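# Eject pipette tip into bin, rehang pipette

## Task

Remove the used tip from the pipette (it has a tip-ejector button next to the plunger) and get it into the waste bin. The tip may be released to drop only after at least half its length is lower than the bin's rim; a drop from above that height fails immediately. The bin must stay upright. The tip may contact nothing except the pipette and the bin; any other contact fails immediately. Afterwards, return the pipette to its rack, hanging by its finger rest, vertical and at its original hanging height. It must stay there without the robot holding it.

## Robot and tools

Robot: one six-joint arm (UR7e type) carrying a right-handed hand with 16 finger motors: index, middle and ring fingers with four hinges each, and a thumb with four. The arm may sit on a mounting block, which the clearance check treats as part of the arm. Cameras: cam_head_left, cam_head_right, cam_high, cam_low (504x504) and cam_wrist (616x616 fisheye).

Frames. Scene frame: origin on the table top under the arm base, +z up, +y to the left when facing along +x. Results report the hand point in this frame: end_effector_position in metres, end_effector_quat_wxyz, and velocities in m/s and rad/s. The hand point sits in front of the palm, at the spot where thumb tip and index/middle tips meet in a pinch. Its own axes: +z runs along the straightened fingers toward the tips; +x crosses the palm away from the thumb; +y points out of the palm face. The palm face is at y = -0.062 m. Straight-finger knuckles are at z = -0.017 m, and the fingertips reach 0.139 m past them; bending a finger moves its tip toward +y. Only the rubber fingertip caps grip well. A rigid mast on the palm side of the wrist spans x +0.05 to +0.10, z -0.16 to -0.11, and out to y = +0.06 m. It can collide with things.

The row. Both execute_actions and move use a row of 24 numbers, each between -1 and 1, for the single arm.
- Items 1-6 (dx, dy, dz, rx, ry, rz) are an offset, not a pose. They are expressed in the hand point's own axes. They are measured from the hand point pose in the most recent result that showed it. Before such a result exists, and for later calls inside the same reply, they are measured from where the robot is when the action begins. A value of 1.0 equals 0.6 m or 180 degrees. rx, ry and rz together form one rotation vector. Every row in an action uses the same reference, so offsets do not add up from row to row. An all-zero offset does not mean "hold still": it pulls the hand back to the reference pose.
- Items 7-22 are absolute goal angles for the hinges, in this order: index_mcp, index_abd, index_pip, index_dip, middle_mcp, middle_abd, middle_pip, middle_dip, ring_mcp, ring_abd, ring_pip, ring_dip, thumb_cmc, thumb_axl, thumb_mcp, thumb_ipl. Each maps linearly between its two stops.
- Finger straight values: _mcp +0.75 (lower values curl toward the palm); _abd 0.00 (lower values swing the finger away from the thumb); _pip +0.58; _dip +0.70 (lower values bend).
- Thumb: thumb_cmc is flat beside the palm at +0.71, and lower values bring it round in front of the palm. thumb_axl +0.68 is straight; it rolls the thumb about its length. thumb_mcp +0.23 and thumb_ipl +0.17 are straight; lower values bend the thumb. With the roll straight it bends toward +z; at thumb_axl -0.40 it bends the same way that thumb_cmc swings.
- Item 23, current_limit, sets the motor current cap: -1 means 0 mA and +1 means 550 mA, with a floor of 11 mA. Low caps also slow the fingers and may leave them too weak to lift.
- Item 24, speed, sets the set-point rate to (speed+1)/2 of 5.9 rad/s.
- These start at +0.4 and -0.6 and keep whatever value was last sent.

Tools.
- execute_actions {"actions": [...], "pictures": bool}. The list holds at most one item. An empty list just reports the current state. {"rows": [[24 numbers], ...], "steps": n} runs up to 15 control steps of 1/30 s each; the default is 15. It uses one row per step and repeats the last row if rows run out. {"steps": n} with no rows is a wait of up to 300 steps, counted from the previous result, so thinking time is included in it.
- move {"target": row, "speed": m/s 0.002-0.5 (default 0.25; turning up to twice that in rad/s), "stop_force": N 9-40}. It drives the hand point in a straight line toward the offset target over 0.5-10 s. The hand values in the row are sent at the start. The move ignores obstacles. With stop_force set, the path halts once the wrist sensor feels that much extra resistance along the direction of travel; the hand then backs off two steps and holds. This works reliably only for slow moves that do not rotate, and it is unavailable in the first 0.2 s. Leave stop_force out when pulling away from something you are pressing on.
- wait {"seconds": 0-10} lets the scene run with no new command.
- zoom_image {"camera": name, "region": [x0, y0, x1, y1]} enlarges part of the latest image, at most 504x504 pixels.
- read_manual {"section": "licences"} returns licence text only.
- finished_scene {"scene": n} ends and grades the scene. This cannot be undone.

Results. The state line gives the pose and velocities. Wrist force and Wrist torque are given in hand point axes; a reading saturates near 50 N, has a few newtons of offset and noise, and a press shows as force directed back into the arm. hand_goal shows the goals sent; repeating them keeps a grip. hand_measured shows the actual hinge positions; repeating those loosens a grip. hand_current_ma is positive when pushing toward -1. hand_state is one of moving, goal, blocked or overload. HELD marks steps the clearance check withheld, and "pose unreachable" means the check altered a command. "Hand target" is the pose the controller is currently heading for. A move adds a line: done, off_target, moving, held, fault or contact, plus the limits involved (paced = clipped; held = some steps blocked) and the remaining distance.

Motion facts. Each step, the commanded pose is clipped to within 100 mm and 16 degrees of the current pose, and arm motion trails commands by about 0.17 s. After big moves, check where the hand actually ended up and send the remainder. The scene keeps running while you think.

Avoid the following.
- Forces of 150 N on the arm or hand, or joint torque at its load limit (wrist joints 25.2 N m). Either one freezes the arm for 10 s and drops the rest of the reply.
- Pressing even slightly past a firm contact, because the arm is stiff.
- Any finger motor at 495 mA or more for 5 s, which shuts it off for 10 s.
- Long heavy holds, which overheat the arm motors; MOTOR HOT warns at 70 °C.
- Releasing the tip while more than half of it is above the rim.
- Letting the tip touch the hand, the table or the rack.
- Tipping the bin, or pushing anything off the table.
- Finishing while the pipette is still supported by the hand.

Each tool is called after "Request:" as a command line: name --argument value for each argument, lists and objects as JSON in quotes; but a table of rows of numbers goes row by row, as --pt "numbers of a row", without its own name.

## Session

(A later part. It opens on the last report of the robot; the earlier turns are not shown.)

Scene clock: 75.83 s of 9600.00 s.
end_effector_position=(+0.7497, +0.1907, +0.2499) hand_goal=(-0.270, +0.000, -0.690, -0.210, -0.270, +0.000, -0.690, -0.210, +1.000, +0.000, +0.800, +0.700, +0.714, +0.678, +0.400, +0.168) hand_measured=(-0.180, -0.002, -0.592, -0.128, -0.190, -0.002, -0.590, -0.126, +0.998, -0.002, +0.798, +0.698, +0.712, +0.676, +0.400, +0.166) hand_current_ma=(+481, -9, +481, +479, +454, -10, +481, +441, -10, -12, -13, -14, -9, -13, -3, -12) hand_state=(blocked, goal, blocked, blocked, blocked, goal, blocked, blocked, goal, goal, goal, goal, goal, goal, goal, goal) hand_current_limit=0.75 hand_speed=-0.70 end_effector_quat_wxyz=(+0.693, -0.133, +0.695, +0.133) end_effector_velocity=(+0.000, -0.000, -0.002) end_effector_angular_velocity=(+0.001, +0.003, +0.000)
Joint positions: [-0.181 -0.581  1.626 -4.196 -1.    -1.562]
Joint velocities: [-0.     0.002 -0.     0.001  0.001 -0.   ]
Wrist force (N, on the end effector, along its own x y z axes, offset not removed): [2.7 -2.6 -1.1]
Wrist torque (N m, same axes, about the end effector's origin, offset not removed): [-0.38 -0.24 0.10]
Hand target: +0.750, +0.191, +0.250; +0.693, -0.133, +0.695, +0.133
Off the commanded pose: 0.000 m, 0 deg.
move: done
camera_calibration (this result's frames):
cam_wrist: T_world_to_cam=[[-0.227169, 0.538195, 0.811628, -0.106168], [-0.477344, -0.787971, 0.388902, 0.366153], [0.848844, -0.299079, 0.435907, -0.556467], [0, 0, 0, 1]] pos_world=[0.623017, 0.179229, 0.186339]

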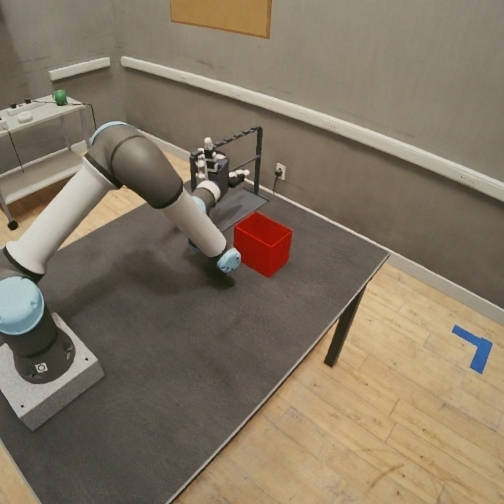

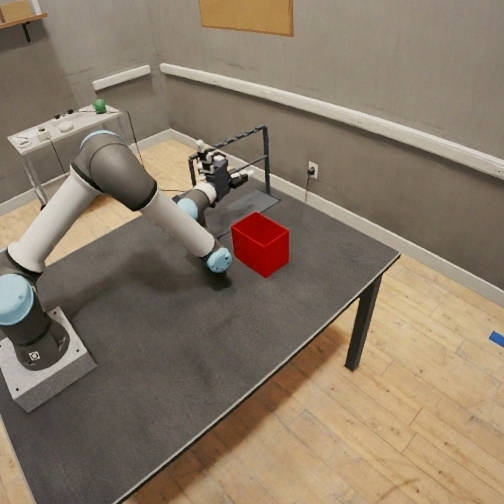

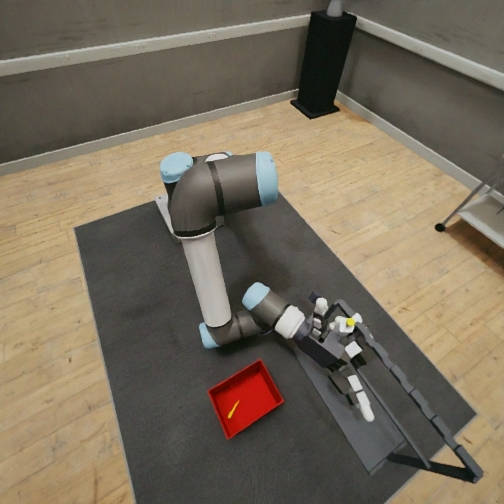

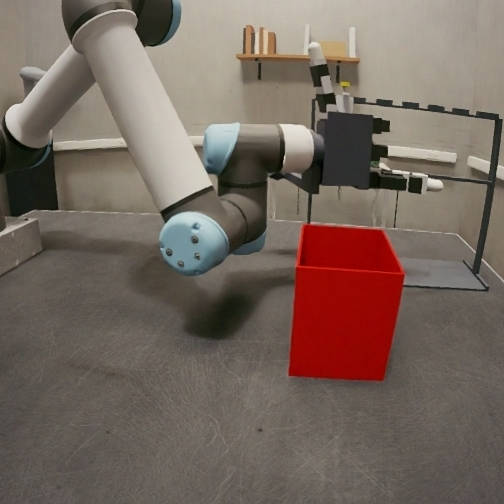

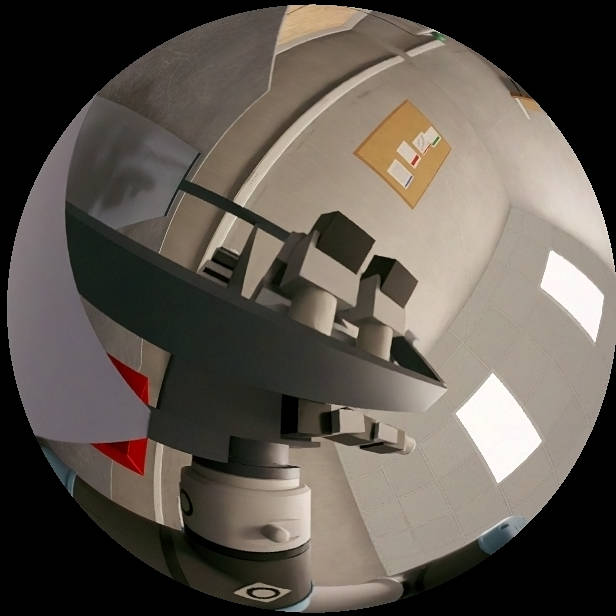

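Request:
move --target '[0,0,0,0,0,0,0.2,0,-0.58,-0.1,0.2,0,-0.58,-0.1,1,0,0.8,0.7,0.714,0.678,0.4,0.168,0.4,-0.85]'

Request:
move --target '[0,0,0,0,0,0,0.7,0,0.57,0.69,0.7,0,0.57,0.69,1,0,0.8,0.7,0.714,0.678,0.4,0.168,0.4,-0.7]'

Request:
move --target '[0,-0.093,-0.0375,0,0,0,0.7,0,0.57,0.69,0.7,0,0.57,0.69,1,0,0.8,0.7,0.714,0.678,0.4,0.168,0.4,-0.7]' --speed 0.04

Scene clock: 80.57 s of 9600.00 s.
end_effector_position=(+0.7497, +0.1907, +0.2499) hand_goal=(+0.200, +0.000, -0.580, -0.100, +0.200, +0.000, -0.580, -0.100, +1.000, +0.000, +0.800, +0.700, +0.714, +0.678, +0.400, +0.168) hand_measured=(+0.198, -0.002, -0.578, -0.102, +0.198, -0.002, -0.578, -0.102, +0.998, -0.002, +0.798, +0.698, +0.712, +0.676, +0.400, +0.166) hand_current_ma=(-14, -9, +14, -14, -14, -10, +14, -13, -10, -12, -13, -14, -9, -13, -3, -12) hand_state=(goal, goal, goal, goal, goal, goal, goal, goal, goal, goal, goal, goal, goal, goal, goal, goal) hand_current_limit=0.40 hand_speed=-0.85 end_effector_quat_wxyz=(+0.693, -0.133, +0.695, +0.133) end_effector_velocity=(-0.000, +0.000, +0.000) end_effector_angular_velocity=(-0.000, -0.001, +0.000)
Joint positions: [-0.181 -0.581  1.626 -4.196 -1.    -1.562]
Joint velocities: [ 0.     0.     0.    -0.001  0.    -0.   ]
Wrist force (N, on the end effector, along its own x y z axes, offset not removed): [-2.7 -3.1 -3.0]
Wrist torque (N m, same axes, about the end effector's origin, offset not removed): [-0.27 0.31 -0.30]
Hand target: +0.750, +0.191, +0.250; +0.693, -0.133, +0.695, +0.133
Off the commanded pose: 0.000 m, 0 deg.
After step 90, 0.13 s passed at rest.
move: done
camera_calibration (this result's frames):
cam_wrist: T_world_to_cam=[[-0.22719, 0.538199, 0.81162, -0.106157], [-0.477354, -0.787969, 0.388894, 0.366162], [0.848833, -0.299077, 0.43593, -0.556473], [0, 0, 0, 1]] pos_world=[0.623024, 0.179229, 0.186345]

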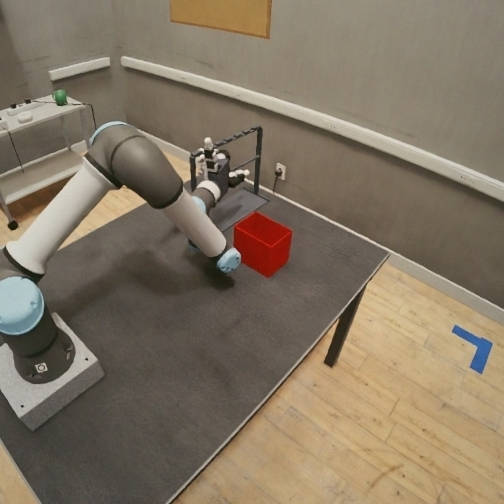

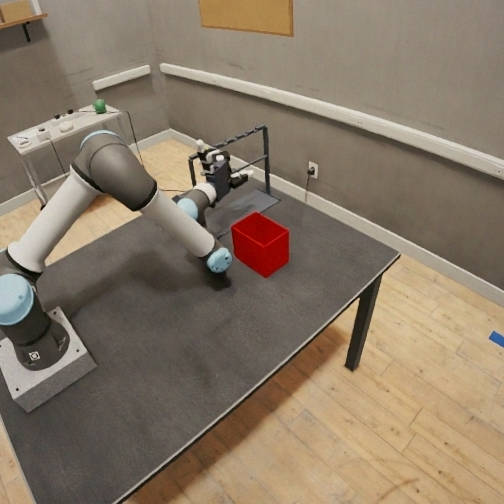

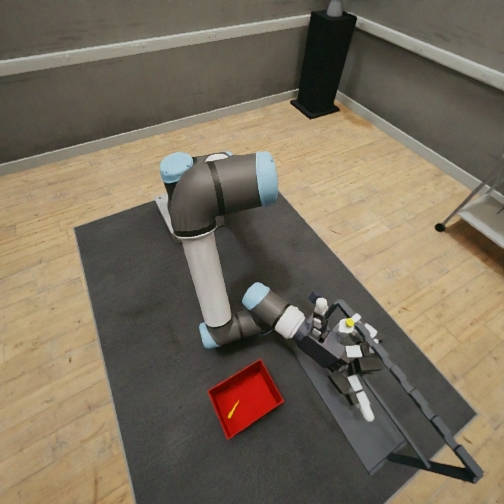

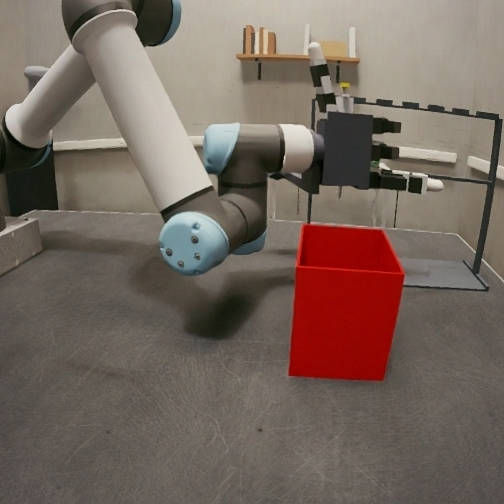

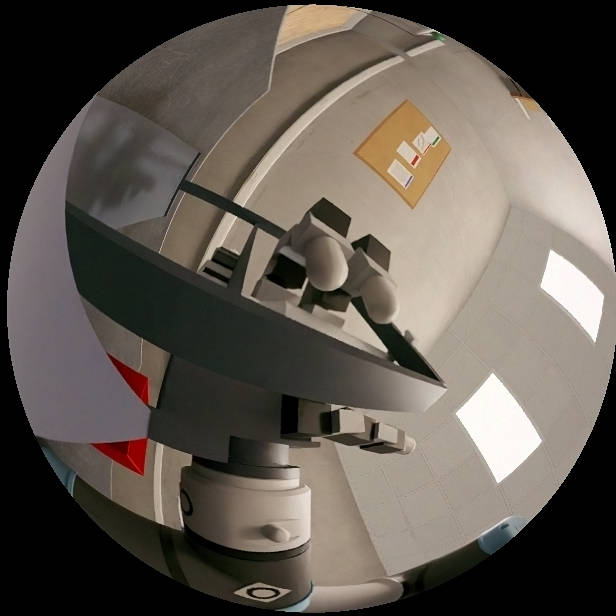

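Scene clock: 82.40 s of 9600.00 s.
end_effector_position=(+0.7497, +0.1907, +0.2499) hand_goal=(+0.700, +0.000, +0.570, +0.690, +0.700, +0.000, +0.570, +0.690, +1.000, +0.000, +0.800, +0.700, +0.714, +0.678, +0.400, +0.168) hand_measured=(+0.698, -0.002, +0.568, +0.688, +0.698, -0.002, +0.568, +0.688, +0.998, -0.002, +0.798, +0.698, +0.712, +0.676, +0.400, +0.166) hand_current_ma=(-12, -12, -14, -14, -12, -13, -14, -14, -10, -12, -13, -14, -9, -13, -3, -12) hand_state=(goal, goal, goal, goal, goal, goal, goal, goal, goal, goal, goal, goal, goal, goal, goal, goal) hand_current_limit=0.40 hand_speed=-0.70 end_effector_quat_wxyz=(+0.693, -0.133, +0.695, +0.133) end_effector_velocity=(-0.000, +0.000, +0.000) end_effector_angular_velocity=(+0.001, -0.000, +0.001)
Joint positions: [-0.181 -0.581  1.626 -4.196 -1.    -1.562]
Joint velocities: [ 0.    -0.    -0.    -0.     0.     0.001]
Wrist force (N, on the end effector, along its own x y z axes, offset not removed): [-0.5 -0.2 0.0]
Wrist torque (N m, same axes, about the end effector's origin, offset not removed): [-0.18 0.04 -0.16]
Hand target: +0.750, +0.191, +0.250; +0.693, -0.133, +0.695, +0.133
Off the commanded pose: 0.000 m, 0 deg.
move: done
camera_calibration (this result's frames):
cam_wrist: T_world_to_cam=[[-0.227181, 0.538198, 0.811623, -0.106162], [-0.477351, -0.787969, 0.388897, 0.366159], [0.848837, -0.299079, 0.435921, -0.556471], [0, 0, 0, 1]] pos_world=[0.623021, 0.179229, 0.186343]

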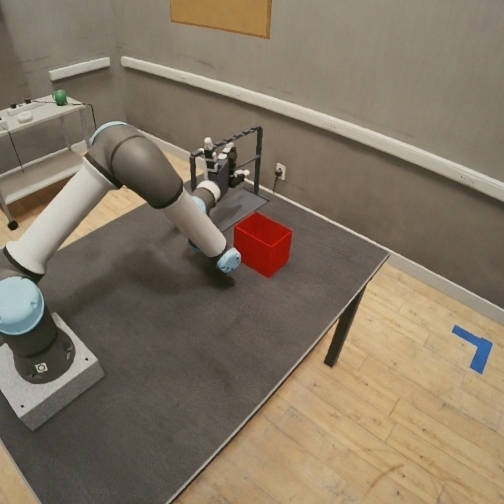

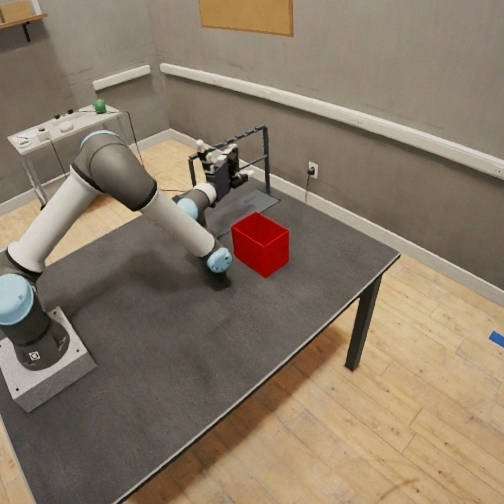

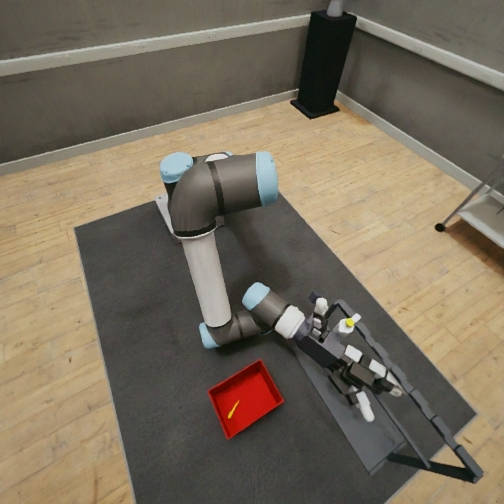

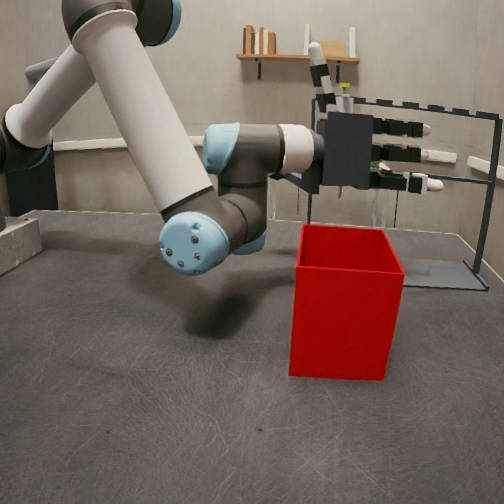

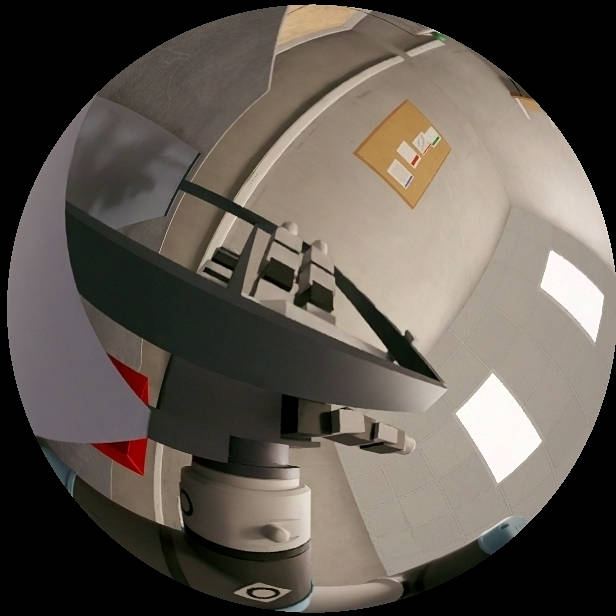

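Scene clock: 84.27 s of 9600.00 s.
end_effector_position=(+0.7496, +0.1307, +0.2498) hand_goal=(+0.700, +0.000, +0.570, +0.690, +0.700, +0.000, +0.570, +0.690, +1.000, +0.000, +0.800, +0.700, +0.714, +0.678, +0.400, +0.168) hand_measured=(+0.698, -0.002, +0.568, +0.688, +0.698, -0.002, +0.568, +0.688, +0.998, -0.002, +0.798, +0.698, +0.712, +0.676, +0.400, +0.166) hand_current_ma=(-12, -12, -14, -14, -12, -13, -14, -14, -10, -12, -13, -14, -9, -13, -3, -12) hand_state=(goal, goal, goal, goal, goal, goal, goal, goal, goal, goal, goal, goal, goal, goal, goal, goal) hand_current_limit=0.40 hand_speed=-0.70 end_effector_quat_wxyz=(+0.693, -0.133, +0.695, +0.133) end_effector_velocity=(+0.000, -0.003, -0.000) end_effector_angular_velocity=(+0.001, +0.002, -0.001)
Joint positions: [-0.286 -0.58   1.625 -4.196 -0.894 -1.561]
Joint velocities: [-0.006  0.     0.     0.001  0.004  0.001]
Wrist force (N, on the end effector, along its own x y z axes, offset not removed): [-0.5 0.2 -0.4]
Wrist torque (N m, same axes, about the end effector's origin, offset not removed): [-0.14 0.12 -0.08]
Hand target: +0.750, +0.130, +0.250; +0.693, -0.133, +0.695, +0.133
Off the commanded pose: 0.000 m, 0 deg.
move: done
camera_calibration (this result's frames):
cam_wrist: T_world_to_cam=[[-0.227142, 0.538346, 0.811536, -0.0738848], [-0.477343, -0.787894, 0.389058, 0.318845], [0.848852, -0.29901, 0.435939, -0.574227], [0, 0, 0, 1]] pos_world=[0.62285, 0.119292, 0.186239]

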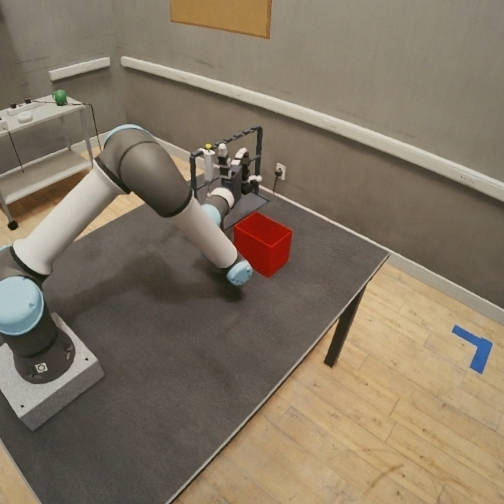

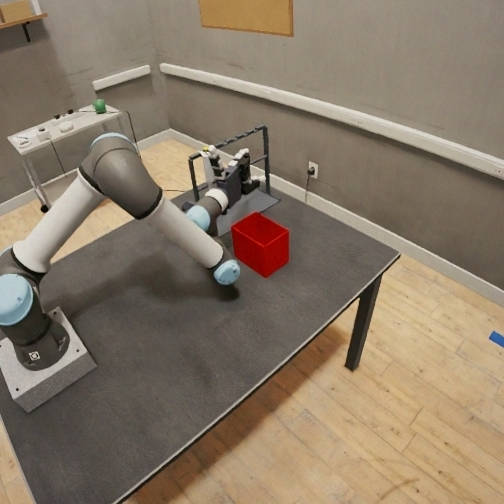

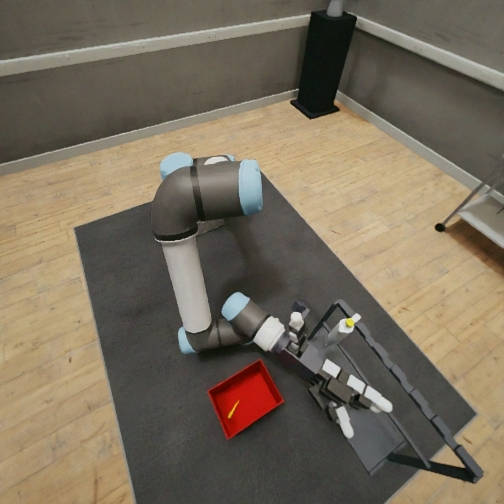

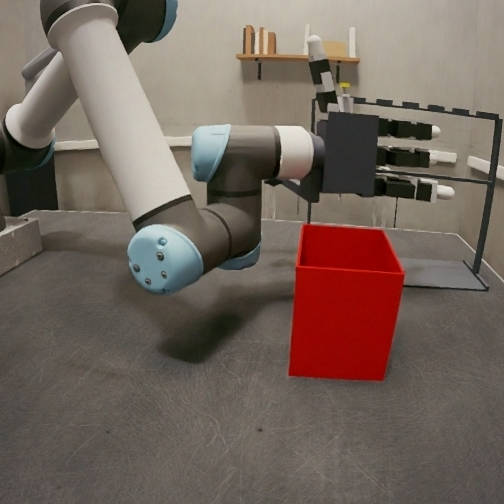

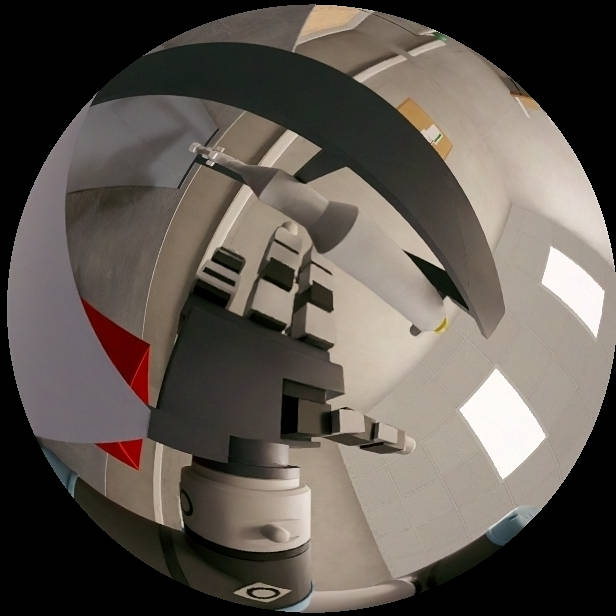

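Request:
finished_scene --scene 2

The scene is finished: the task was done.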